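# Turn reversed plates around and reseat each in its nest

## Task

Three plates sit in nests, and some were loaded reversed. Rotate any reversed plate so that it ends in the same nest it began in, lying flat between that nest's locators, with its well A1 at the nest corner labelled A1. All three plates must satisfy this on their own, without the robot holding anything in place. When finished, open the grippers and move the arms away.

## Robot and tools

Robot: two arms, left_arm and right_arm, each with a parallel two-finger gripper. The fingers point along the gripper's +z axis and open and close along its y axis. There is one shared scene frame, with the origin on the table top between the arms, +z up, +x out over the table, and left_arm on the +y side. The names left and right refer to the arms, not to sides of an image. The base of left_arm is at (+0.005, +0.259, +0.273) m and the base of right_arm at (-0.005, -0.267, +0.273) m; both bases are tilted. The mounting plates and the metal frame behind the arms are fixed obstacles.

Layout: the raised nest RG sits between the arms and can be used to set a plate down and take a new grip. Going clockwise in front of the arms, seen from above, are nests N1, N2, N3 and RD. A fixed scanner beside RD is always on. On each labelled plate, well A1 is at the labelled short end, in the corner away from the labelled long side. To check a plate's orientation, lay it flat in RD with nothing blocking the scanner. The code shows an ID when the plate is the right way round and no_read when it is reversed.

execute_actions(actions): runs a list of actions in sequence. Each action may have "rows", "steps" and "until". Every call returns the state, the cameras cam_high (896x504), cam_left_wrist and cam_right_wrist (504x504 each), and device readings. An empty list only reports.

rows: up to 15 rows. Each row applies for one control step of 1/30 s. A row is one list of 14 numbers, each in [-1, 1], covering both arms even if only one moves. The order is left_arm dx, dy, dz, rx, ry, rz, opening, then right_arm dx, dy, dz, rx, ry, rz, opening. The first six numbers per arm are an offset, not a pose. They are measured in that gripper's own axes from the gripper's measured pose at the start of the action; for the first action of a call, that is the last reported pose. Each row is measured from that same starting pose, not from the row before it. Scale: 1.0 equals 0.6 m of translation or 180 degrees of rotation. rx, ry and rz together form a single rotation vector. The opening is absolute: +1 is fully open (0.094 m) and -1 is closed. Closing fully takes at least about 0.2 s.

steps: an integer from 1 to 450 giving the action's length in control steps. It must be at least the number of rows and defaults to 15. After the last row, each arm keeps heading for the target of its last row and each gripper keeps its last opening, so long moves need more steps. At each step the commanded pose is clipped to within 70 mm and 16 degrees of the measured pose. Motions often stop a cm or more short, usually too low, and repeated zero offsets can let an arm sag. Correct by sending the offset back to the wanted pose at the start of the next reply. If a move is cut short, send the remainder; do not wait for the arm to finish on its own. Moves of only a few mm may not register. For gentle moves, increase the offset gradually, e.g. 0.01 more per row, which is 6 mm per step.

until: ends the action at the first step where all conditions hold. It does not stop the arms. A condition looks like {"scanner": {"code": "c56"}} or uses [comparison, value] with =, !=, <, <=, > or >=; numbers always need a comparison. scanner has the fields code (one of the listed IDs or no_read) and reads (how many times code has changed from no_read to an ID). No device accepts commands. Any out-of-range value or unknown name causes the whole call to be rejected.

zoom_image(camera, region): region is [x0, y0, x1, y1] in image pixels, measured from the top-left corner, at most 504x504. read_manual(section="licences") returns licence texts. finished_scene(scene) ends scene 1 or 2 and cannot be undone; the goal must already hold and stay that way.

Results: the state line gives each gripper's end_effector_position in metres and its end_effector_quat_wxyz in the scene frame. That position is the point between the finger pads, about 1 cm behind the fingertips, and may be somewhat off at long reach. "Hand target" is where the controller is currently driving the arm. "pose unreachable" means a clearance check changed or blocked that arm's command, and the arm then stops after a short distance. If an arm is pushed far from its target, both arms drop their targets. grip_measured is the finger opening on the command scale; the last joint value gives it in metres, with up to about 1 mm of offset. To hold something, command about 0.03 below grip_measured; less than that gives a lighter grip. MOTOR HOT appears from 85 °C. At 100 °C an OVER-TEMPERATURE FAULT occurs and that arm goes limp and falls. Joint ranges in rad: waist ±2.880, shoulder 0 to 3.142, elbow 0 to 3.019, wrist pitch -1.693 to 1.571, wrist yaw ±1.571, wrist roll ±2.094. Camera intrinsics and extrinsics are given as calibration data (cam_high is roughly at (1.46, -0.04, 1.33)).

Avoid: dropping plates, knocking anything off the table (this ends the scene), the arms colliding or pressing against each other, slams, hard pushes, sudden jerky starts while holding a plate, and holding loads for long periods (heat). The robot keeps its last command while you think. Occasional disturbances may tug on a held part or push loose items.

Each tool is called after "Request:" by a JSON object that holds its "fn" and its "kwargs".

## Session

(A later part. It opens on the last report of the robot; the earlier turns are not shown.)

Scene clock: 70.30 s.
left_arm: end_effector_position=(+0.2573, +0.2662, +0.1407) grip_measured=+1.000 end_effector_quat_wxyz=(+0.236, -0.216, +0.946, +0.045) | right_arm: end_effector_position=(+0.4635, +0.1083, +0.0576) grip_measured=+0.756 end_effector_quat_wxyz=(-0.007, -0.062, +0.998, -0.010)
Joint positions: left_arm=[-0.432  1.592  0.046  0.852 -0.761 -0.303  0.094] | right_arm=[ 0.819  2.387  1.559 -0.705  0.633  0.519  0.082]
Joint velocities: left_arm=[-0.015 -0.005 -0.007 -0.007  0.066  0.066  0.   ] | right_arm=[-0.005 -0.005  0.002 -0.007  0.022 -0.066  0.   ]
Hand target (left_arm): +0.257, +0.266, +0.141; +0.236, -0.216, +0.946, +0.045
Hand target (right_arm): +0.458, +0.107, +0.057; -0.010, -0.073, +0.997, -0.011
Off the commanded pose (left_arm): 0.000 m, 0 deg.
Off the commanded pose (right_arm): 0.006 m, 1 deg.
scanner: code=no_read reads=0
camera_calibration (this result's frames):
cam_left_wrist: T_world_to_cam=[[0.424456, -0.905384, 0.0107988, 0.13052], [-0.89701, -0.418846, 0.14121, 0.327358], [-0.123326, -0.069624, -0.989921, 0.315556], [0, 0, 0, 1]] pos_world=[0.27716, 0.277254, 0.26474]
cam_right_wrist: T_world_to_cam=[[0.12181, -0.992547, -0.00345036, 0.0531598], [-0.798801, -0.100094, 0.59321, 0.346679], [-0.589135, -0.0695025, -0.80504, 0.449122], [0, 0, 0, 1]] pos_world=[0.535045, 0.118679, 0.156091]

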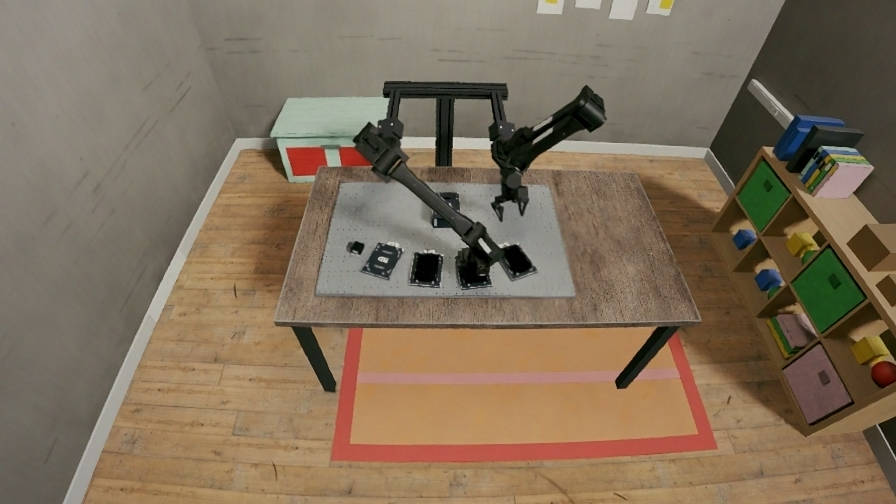

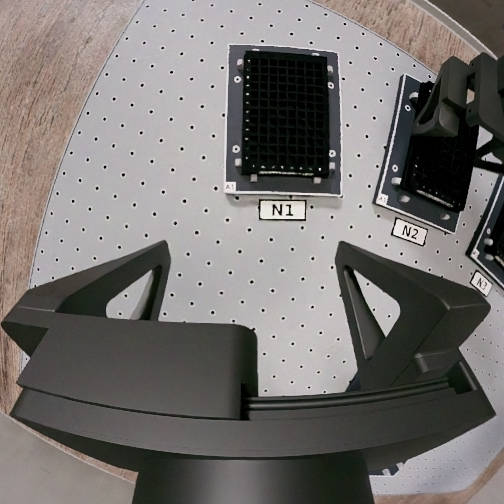

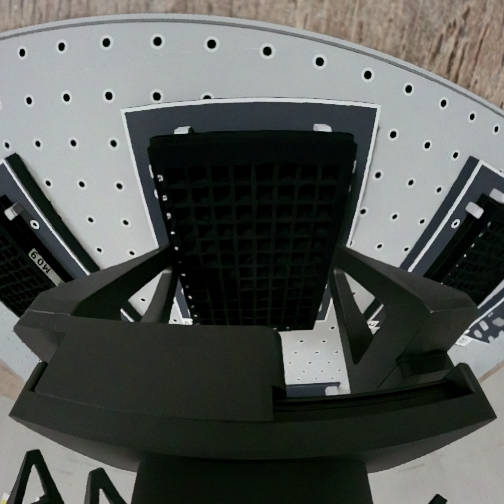

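Request:
{"fn": "execute_actions", "kwargs": {"actions": [{"rows":[[0,0,0,0,0,0,1,0.01,-0.002,0.002,0,0.008,-0.005,0.72]],"steps":12}]}}

Request:
{"fn": "zoom_image", "kwargs": {"camera": "cam_right_wrist", "region": [100, 60, 400, 260]}}

Request:
{"fn": "zoom_image", "kwargs": {"camera": "cam_left_wrist", "region": [354, 100, 504, 250]}}

Scene clock: 71.10 s.
left_arm: end_effector_position=(+0.2573, +0.2662, +0.1407) grip_measured=+1.000 end_effector_quat_wxyz=(+0.236, -0.216, +0.946, +0.045) | right_arm: end_effector_position=(+0.4634, +0.1083, +0.0577) grip_measured=+0.756 end_effector_quat_wxyz=(-0.007, -0.062, +0.998, -0.009)
Joint positions: left_arm=[-0.432  1.592  0.046  0.852 -0.761 -0.303  0.094] | right_arm=[ 0.819  2.386  1.559 -0.706  0.631  0.519  0.082]
Joint velocities: left_arm=[-0.005 -0.015  0.012 -0.022 -0.051 -0.037  0.   ] | right_arm=[-0.015 -0.015  0.007  0.007 -0.066  0.037  0.001]
Hand target (left_arm): +0.257, +0.266, +0.141; +0.236, -0.216, +0.946, +0.045
Hand target (right_arm): +0.458, +0.106, +0.057; -0.019, -0.069, +0.997, -0.010
Off the commanded pose (left_arm): 0.000 m, 0 deg.
Off the commanded pose (right_arm): 0.006 m, 2 deg.
scanner: code=no_read reads=0
camera_calibration (this result's frames):
cam_left_wrist: T_world_to_cam=[[0.424456, -0.905384, 0.0107988, 0.13052], [-0.89701, -0.418846, 0.14121, 0.327358], [-0.123326, -0.069624, -0.989921, 0.315556], [0, 0, 0, 1]] pos_world=[0.27716, 0.277254, 0.26474]
cam_right_wrist: T_world_to_cam=[[0.122223, -0.992494, -0.00414377, 0.0530011], [-0.798054, -0.100758, 0.594103, 0.346133], [-0.590061, -0.0693058, -0.804379, 0.449553], [0, 0, 0, 1]] pos_world=[0.535019, 0.118636, 0.156192]

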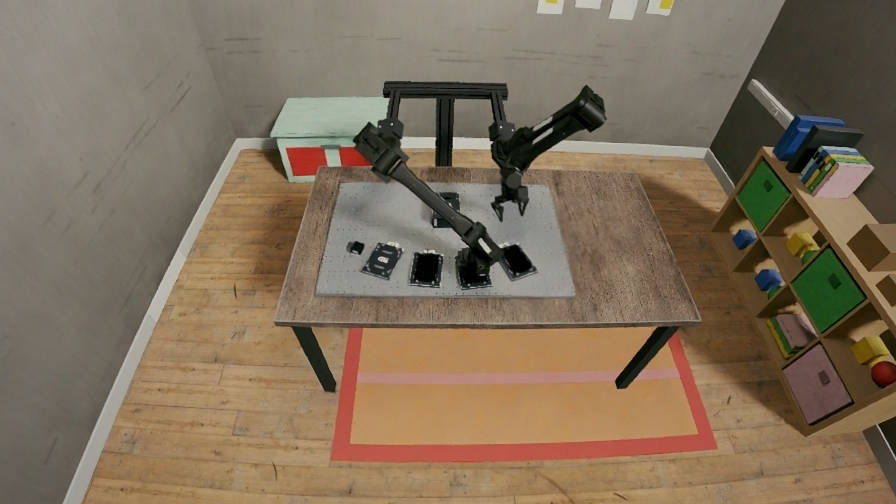

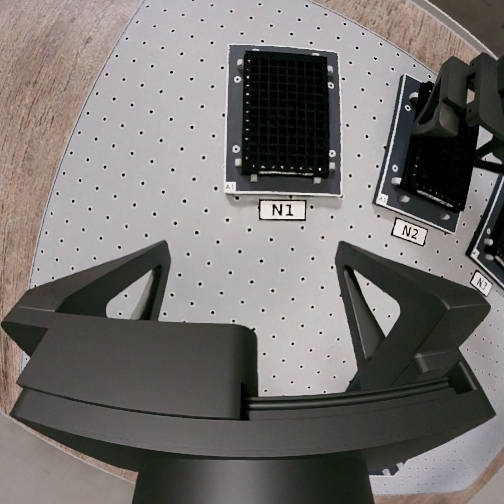

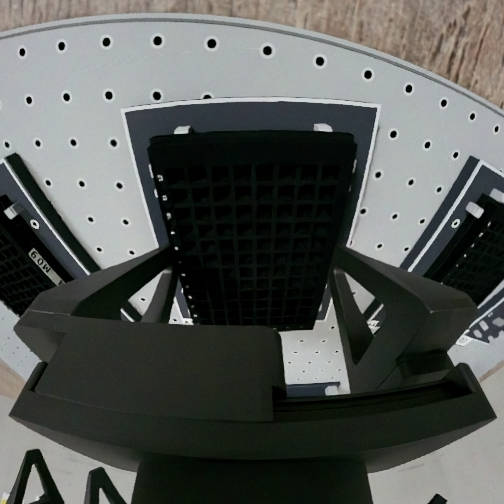

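Region (100, 60, 400, 260) of cam_right_wrist's 504x504 image, scaled by 1.680, with more detail than that image has.

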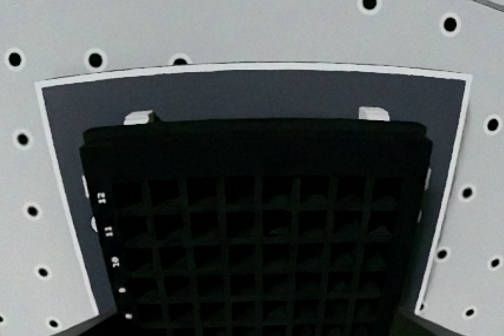

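Region (354, 100, 504, 250) of cam_left_wrist's 504x504 image, scaled by 3.360, with more detail than that image has.

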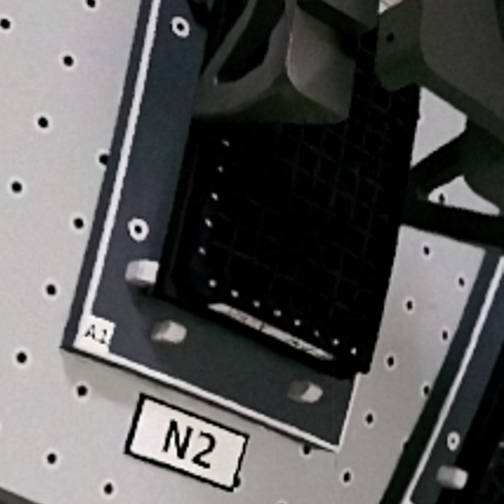

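Request:
{"fn": "execute_actions", "kwargs": {"actions": [{"rows":[[0,0,0,0,0,0,1,0.03,-0.004,0,0,0.02,-0.005,0.72],[0,0,0,0,0,0,1,0.03,-0.004,0,0,0.02,-0.005,0.72],[0,0,0,0,0,0,1,0.008,-0.002,0.002,0,0.008,-0.005,0.72]],"steps":12}]}}

Request:
{"fn": "zoom_image", "kwargs": {"camera": "cam_right_wrist", "region": [100, 60, 400, 260]}}

Request:
{"fn": "zoom_image", "kwargs": {"camera": "cam_left_wrist", "region": [354, 100, 504, 250]}}

Scene clock: 71.83 s.
left_arm: end_effector_position=(+0.2573, +0.2662, +0.1407) grip_measured=+1.000 end_effector_quat_wxyz=(+0.236, -0.216, +0.946, +0.045) | right_arm: end_effector_position=(+0.4567, +0.1068, +0.0572) grip_measured=+0.756 end_effector_quat_wxyz=(-0.020, -0.067, +0.997, -0.009)
Joint positions: left_arm=[-0.432  1.592  0.046  0.852 -0.761 -0.303  0.094] | right_arm=[ 0.819  2.387  1.557 -0.73   0.616  0.523  0.082]
Joint velocities: left_arm=[ 0.005 -0.015  0.017  0.002  0.022 -0.051  0.   ] | right_arm=[ 0.005 -0.015 -0.007  0.017 -0.007 -0.051 -0.001]
Hand target (left_arm): +0.257, +0.266, +0.141; +0.236, -0.216, +0.946, +0.045
Hand target (right_arm): +0.459, +0.106, +0.057; -0.020, -0.070, +0.997, -0.010
Off the commanded pose (left_arm): 0.000 m, 0 deg.
Off the commanded pose (right_arm): 0.002 m, 0 deg.
scanner: code=no_read reads=0
camera_calibration (this result's frames):
cam_left_wrist: T_world_to_cam=[[0.424456, -0.905384, 0.0107988, 0.13052], [-0.89701, -0.418846, 0.14121, 0.327358], [-0.123326, -0.069624, -0.989921, 0.315556], [0, 0, 0, 1]] pos_world=[0.27716, 0.277254, 0.26474]
cam_right_wrist: T_world_to_cam=[[0.132735, -0.991127, -0.00690224, 0.0475121], [-0.780824, -0.108855, 0.615195, 0.332712], [-0.610488, -0.0762687, -0.788345, 0.454251], [0, 0, 0, 1]] pos_world=[0.530798, 0.117953, 0.153751]

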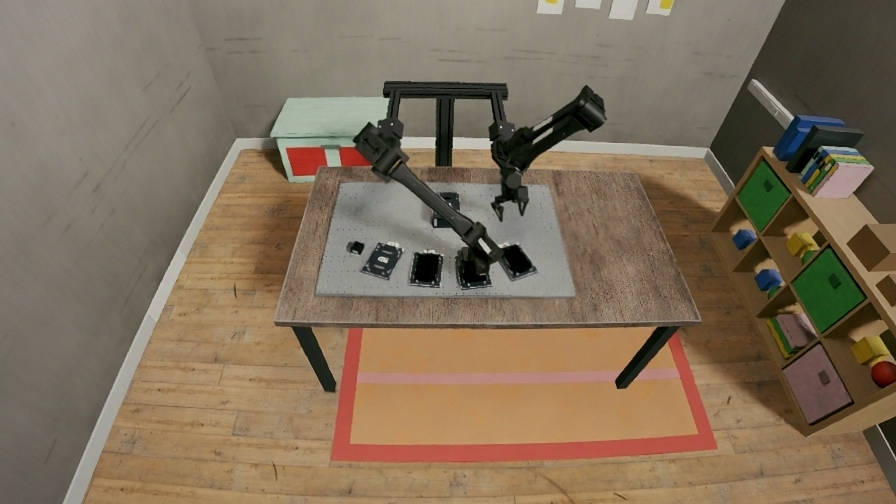

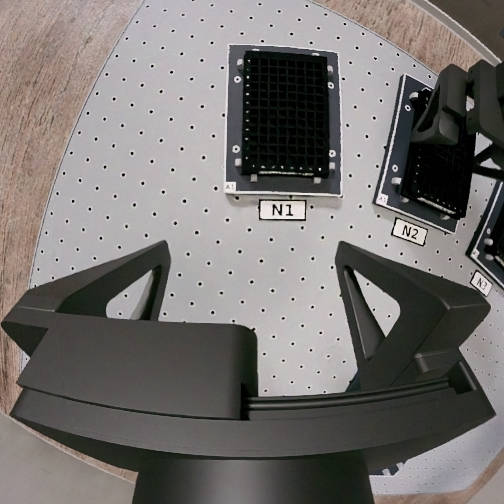

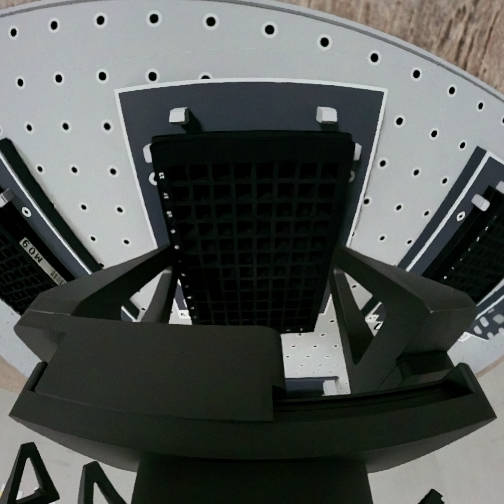

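Region (100, 60, 400, 260) of cam_right_wrist's 504x504 image, scaled by 1.680, with more detail than that image has.

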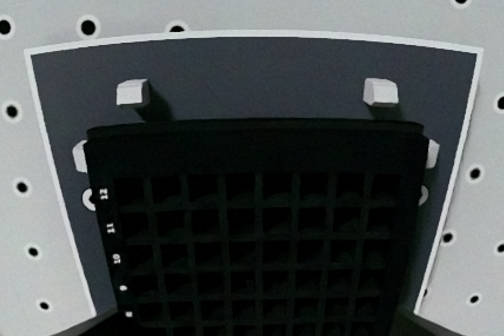

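Region (354, 100, 504, 250) of cam_left_wrist's 504x504 image, scaled by 3.360, with more detail than that image has.

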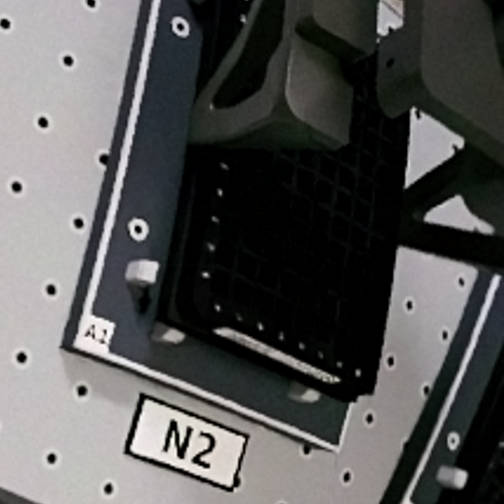

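Request:
{"fn": "execute_actions", "kwargs": {"actions": [{"rows":[[0,0,0,0,0,0,1,-0.02,0.002,0.002,0,-0.013,0,0.72],[0,0,0,0,0,0,1,-0.02,0.002,0.002,0,-0.013,0,0.72],[0,0,0,0,0,0,1,-0.006,0.001,0.002,0,-0.004,0,0.72]],"steps":12}]}}

Request:
{"fn": "zoom_image", "kwargs": {"camera": "cam_right_wrist", "region": [100, 60, 400, 260]}}

Request:
{"fn": "zoom_image", "kwargs": {"camera": "cam_left_wrist", "region": [354, 100, 504, 250]}}

Scene clock: 72.77 s.
left_arm: end_effector_position=(+0.2573, +0.2662, +0.1407) grip_measured=+1.000 end_effector_quat_wxyz=(+0.236, -0.216, +0.946, +0.045) | right_arm: end_effector_position=(+0.4599, +0.1073, +0.0568) grip_measured=+0.756 end_effector_quat_wxyz=(-0.012, -0.066, +0.998, -0.010)
Joint positions: left_arm=[-0.432  1.592  0.046  0.852 -0.761 -0.303  0.094] | right_arm=[ 0.819  2.387  1.556 -0.714  0.627  0.518  0.082]
Joint velocities: left_arm=[ 0.005 -0.024  0.017 -0.007  0.037  0.066  0.   ] | right_arm=[ 0.005 -0.015  0.012 -0.022 -0.022  0.007  0.   ]
Hand target (left_arm): +0.257, +0.266, +0.141; +0.236, -0.216, +0.946, +0.045
Hand target (right_arm): +0.460, +0.108, +0.056; -0.014, -0.068, +0.998, -0.008
Off the commanded pose (left_arm): 0.000 m, 0 deg.
Off the commanded pose (right_arm): 0.001 m, 0 deg.
scanner: code=no_read reads=0
camera_calibration (this result's frames):
cam_left_wrist: T_world_to_cam=[[0.424456, -0.905384, 0.0107988, 0.13052], [-0.89701, -0.418846, 0.14121, 0.327358], [-0.123326, -0.069624, -0.989921, 0.315556], [0, 0, 0, 1]] pos_world=[0.27716, 0.277254, 0.26474]
cam_right_wrist: T_world_to_cam=[[0.12914, -0.99162, -0.00354398, 0.049092], [-0.791072, -0.105176, 0.602613, 0.340643], [-0.597936, -0.0750182, -0.798025, 0.450579], [0, 0, 0, 1]] pos_world=[0.532551, 0.11831, 0.154472]

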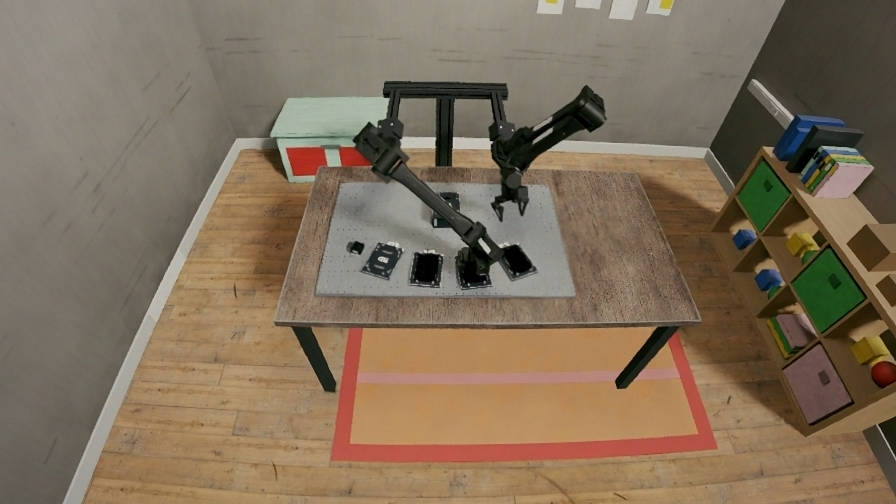

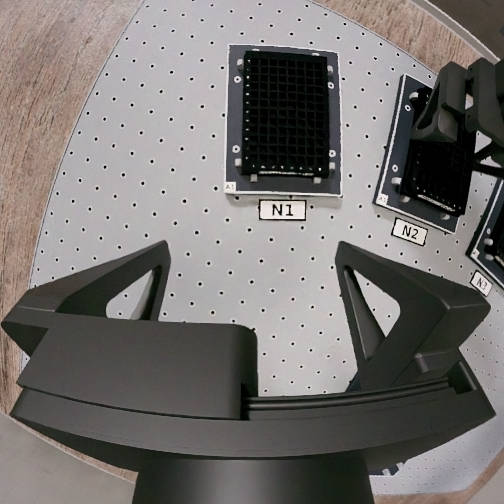

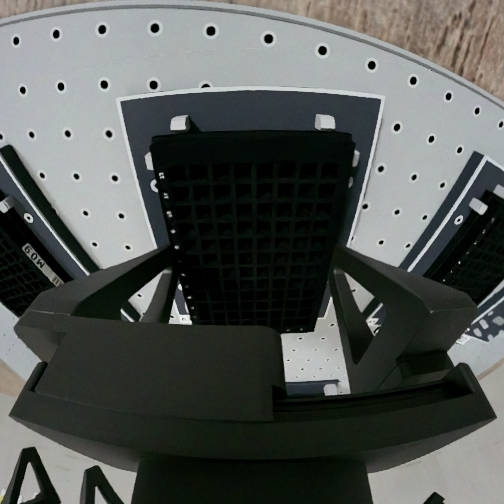

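Region (100, 60, 400, 260) of cam_right_wrist's 504x504 image, scaled by 1.680, with more detail than that image has.

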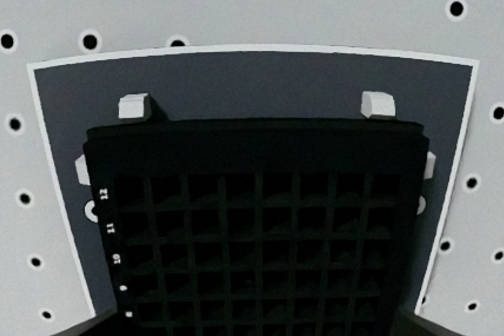

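Region (354, 100, 504, 250) of cam_left_wrist's 504x504 image, scaled by 3.360, with more detail than that image has.

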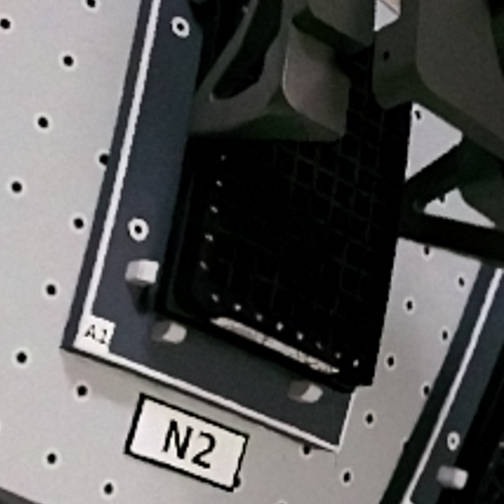

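Request:
{"fn": "execute_actions", "kwargs": {"actions": [{"rows":[[0,0,0,0,0,0,1,-0.012,0.001,0.002,0,-0.008,0,0.72],[0,0,0,0,0,0,1,-0.003,0.0,0.002,0,-0.002,0,0.72]],"steps":10},{"rows":[[0,0,0,0,0,0,1,0,0,0,0,0,0,0.85]],"steps":12}]}}

Request:
{"fn": "zoom_image", "kwargs": {"camera": "cam_right_wrist", "region": [100, 60, 400, 260]}}

Request:
{"fn": "zoom_image", "kwargs": {"camera": "cam_left_wrist", "region": [354, 100, 504, 250]}}

Scene clock: 73.97 s.
left_arm: end_effector_position=(+0.2573, +0.2662, +0.1407) grip_measured=+1.000 end_effector_quat_wxyz=(+0.236, -0.216, +0.946, +0.045) | right_arm: end_effector_position=(+0.4602, +0.1069, +0.0565) grip_measured=+0.848 end_effector_quat_wxyz=(-0.011, -0.065, +0.998, -0.011)
Joint positions: left_arm=[-0.432  1.592  0.046  0.852 -0.761 -0.303  0.094] | right_arm=[ 0.819  2.387  1.554 -0.711  0.631  0.518  0.087]
Joint velocities: left_arm=[-0.015 -0.005 -0.007  0.007  0.066  0.022  0.   ] | right_arm=[ 0.005 -0.005 -0.012 -0.017 -0.007 -0.007 -0.   ]
Hand target (left_arm): +0.257, +0.266, +0.141; +0.236, -0.216, +0.946, +0.045
Hand target (right_arm): +0.460, +0.107, +0.056; -0.011, -0.065, +0.998, -0.011
Off the commanded pose (left_arm): 0.000 m, 0 deg.
Off the commanded pose (right_arm): 0.000 m, 0 deg.
scanner: code=no_read reads=0
camera_calibration (this result's frames):
cam_left_wrist: T_world_to_cam=[[0.424456, -0.905384, 0.0107988, 0.13052], [-0.89701, -0.418846, 0.14121, 0.327358], [-0.123326, -0.069624, -0.989921, 0.315556], [0, 0, 0, 1]] pos_world=[0.27716, 0.277254, 0.26474]
cam_right_wrist: T_world_to_cam=[[0.128318, -0.991732, -0.0011295, 0.0489876], [-0.793444, -0.103345, 0.599806, 0.342079], [-0.594963, -0.0760697, -0.800145, 0.449347], [0, 0, 0, 1]] pos_world=[0.53248, 0.118116, 0.154417]

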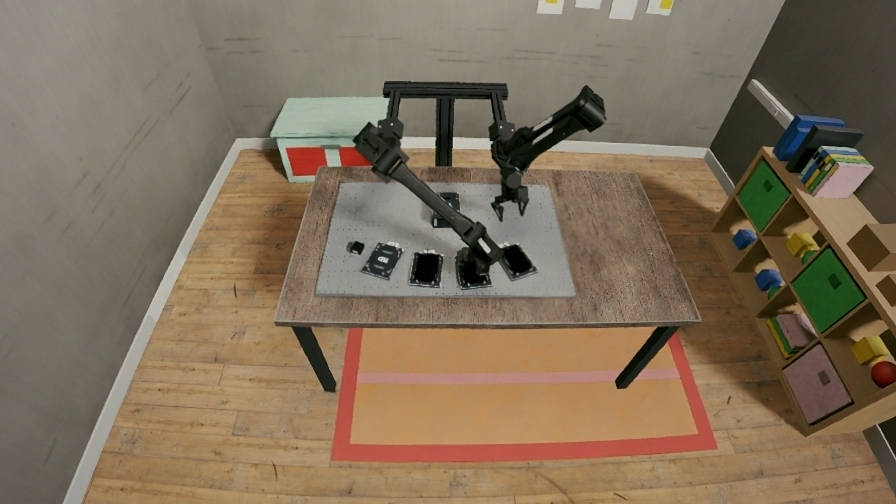

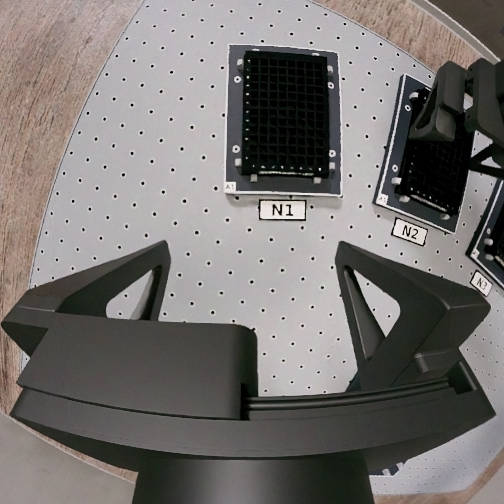

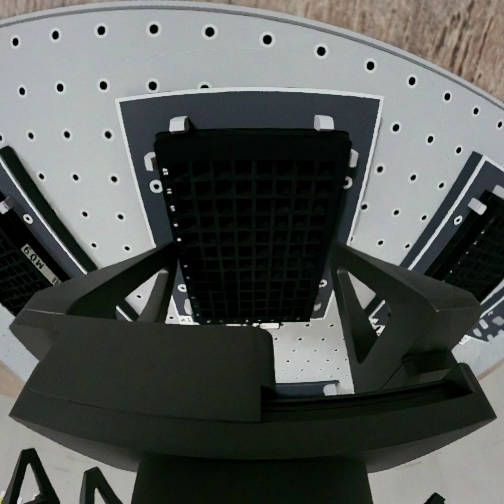

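Region (100, 60, 400, 260) of cam_right_wrist's 504x504 image, scaled by 1.680, with more detail than that image has.

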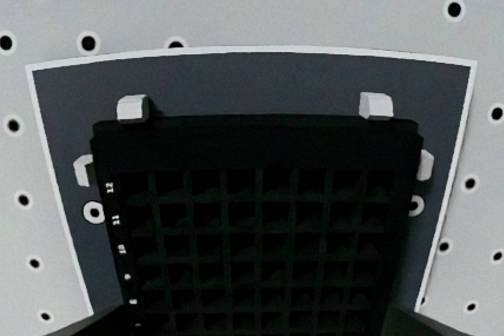

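Region (354, 100, 504, 250) of cam_left_wrist's 504x504 image, scaled by 3.360, with more detail than that image has.

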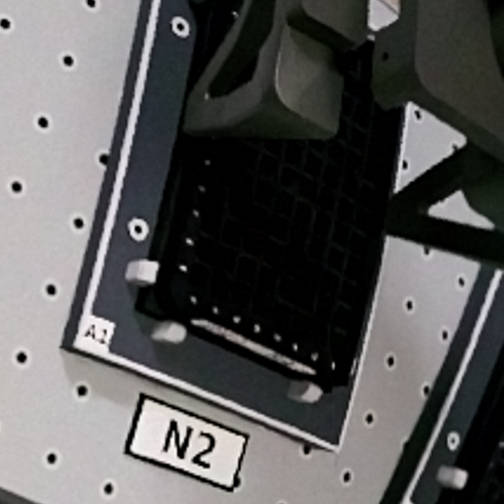

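Seated. Lift carefully (bias +y, since lifting drifts −y).

Request:
{"fn": "execute_actions", "kwargs": {"actions": [{"rows":[[0,0,0,0,0,0,1,0,0,0,0,0,0,1]],"steps":6},{"rows":[[0,0,0,0,0,0,1,0,0.008,-0.02,0,0,0,1],[0,0,0,0,0,0,1,0,0.01,-0.04,0,0,0,1],[0,0,0,0,0,0,1,0,0.01,-0.06,0,0,0,1],[0,0,0,0,0,0,1,0,0.01,-0.08,0,0,0,1],[0,0,0,0,0,0,1,0,0.01,-0.1,0,0,0,1],[0,0,0,0,0,0,1,0,0.01,-0.13,0,0,0,1]],"steps":25},{"rows":[[0,0,0,0,0,0,1,0.2,-0.1,-0.05,0,-0.12,0,1]],"steps":30}]}}

Scene clock: 76.47 s.
left_arm: end_effector_position=(+0.2573, +0.2662, +0.1407) grip_measured=+1.000 end_effector_quat_wxyz=(+0.236, -0.216, +0.946, +0.045) | right_arm: end_effector_position=(+0.3272, +0.0349, +0.1612) grip_measured=+1.000 end_effector_quat_wxyz=(+0.162, -0.090, +0.983, -0.006)
Joint positions: left_arm=[-0.432  1.592  0.046  0.852 -0.761 -0.303  0.094] | right_arm=[ 1.052  2.011  0.843 -0.189  0.843  0.516  0.094]
Joint velocities: left_arm=[ 0.005 -0.015  0.007 -0.017  0.066 -0.037  0.   ] | right_arm=[-0.005  0.015 -0.002 -0.012 -0.007 -0.095  0.   ]
Hand target (left_arm): +0.257, +0.266, +0.141; +0.236, -0.216, +0.946, +0.045
Hand target (right_arm): +0.344, +0.040, +0.169; +0.173, -0.078, +0.982, +0.002
Off the commanded pose (left_arm): 0.000 m, 0 deg.
Off the commanded pose (right_arm): 0.019 m, 2 deg.
scanner: code=no_read reads=0
camera_calibration (this result's frames):
cam_left_wrist: T_world_to_cam=[[0.424456, -0.905384, 0.0107988, 0.13052], [-0.89701, -0.418846, 0.14121, 0.327358], [-0.123326, -0.069624, -0.989921, 0.315556], [0, 0, 0, 1]] pos_world=[0.27716, 0.277254, 0.26474]
cam_right_wrist: T_world_to_cam=[[0.180258, -0.983429, 0.0193356, -0.0258863], [-0.941085, -0.166711, 0.294221, 0.266001], [-0.286122, -0.0712319, -0.955542, 0.372342], [0, 0, 0, 1]] pos_world=[0.361531, 0.0454106, 0.278025]

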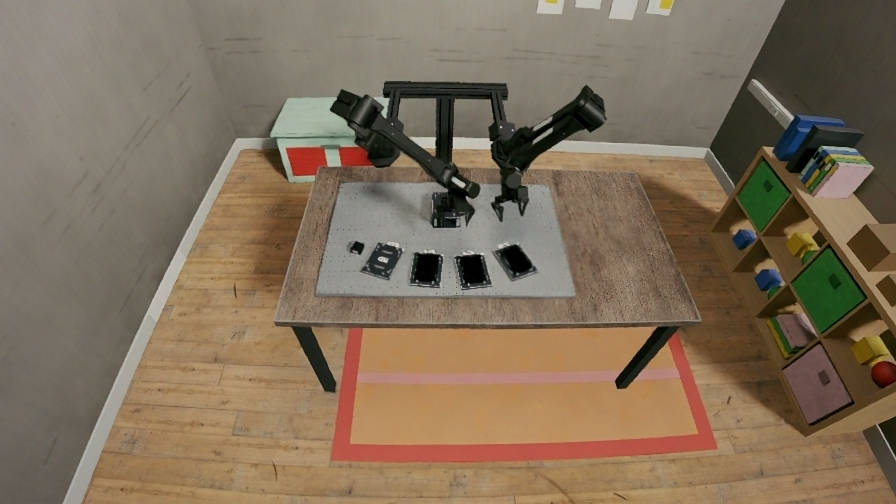

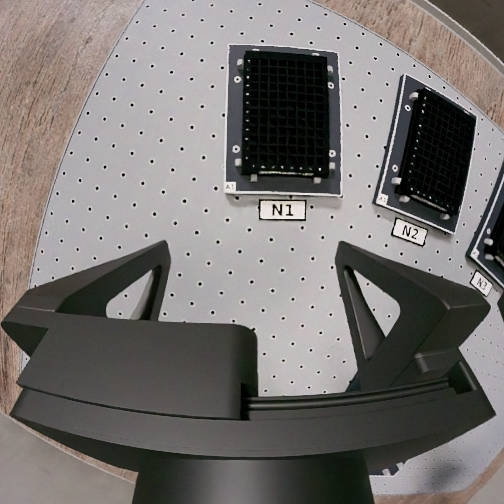

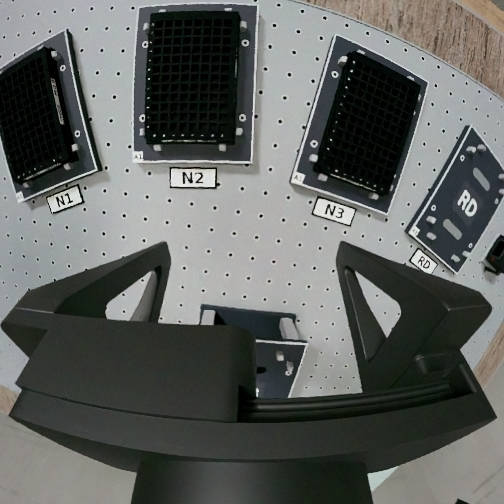

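Request:
{"fn": "finished_scene", "kwargs": {"scene": 2}}

The scene is finished: the task was done.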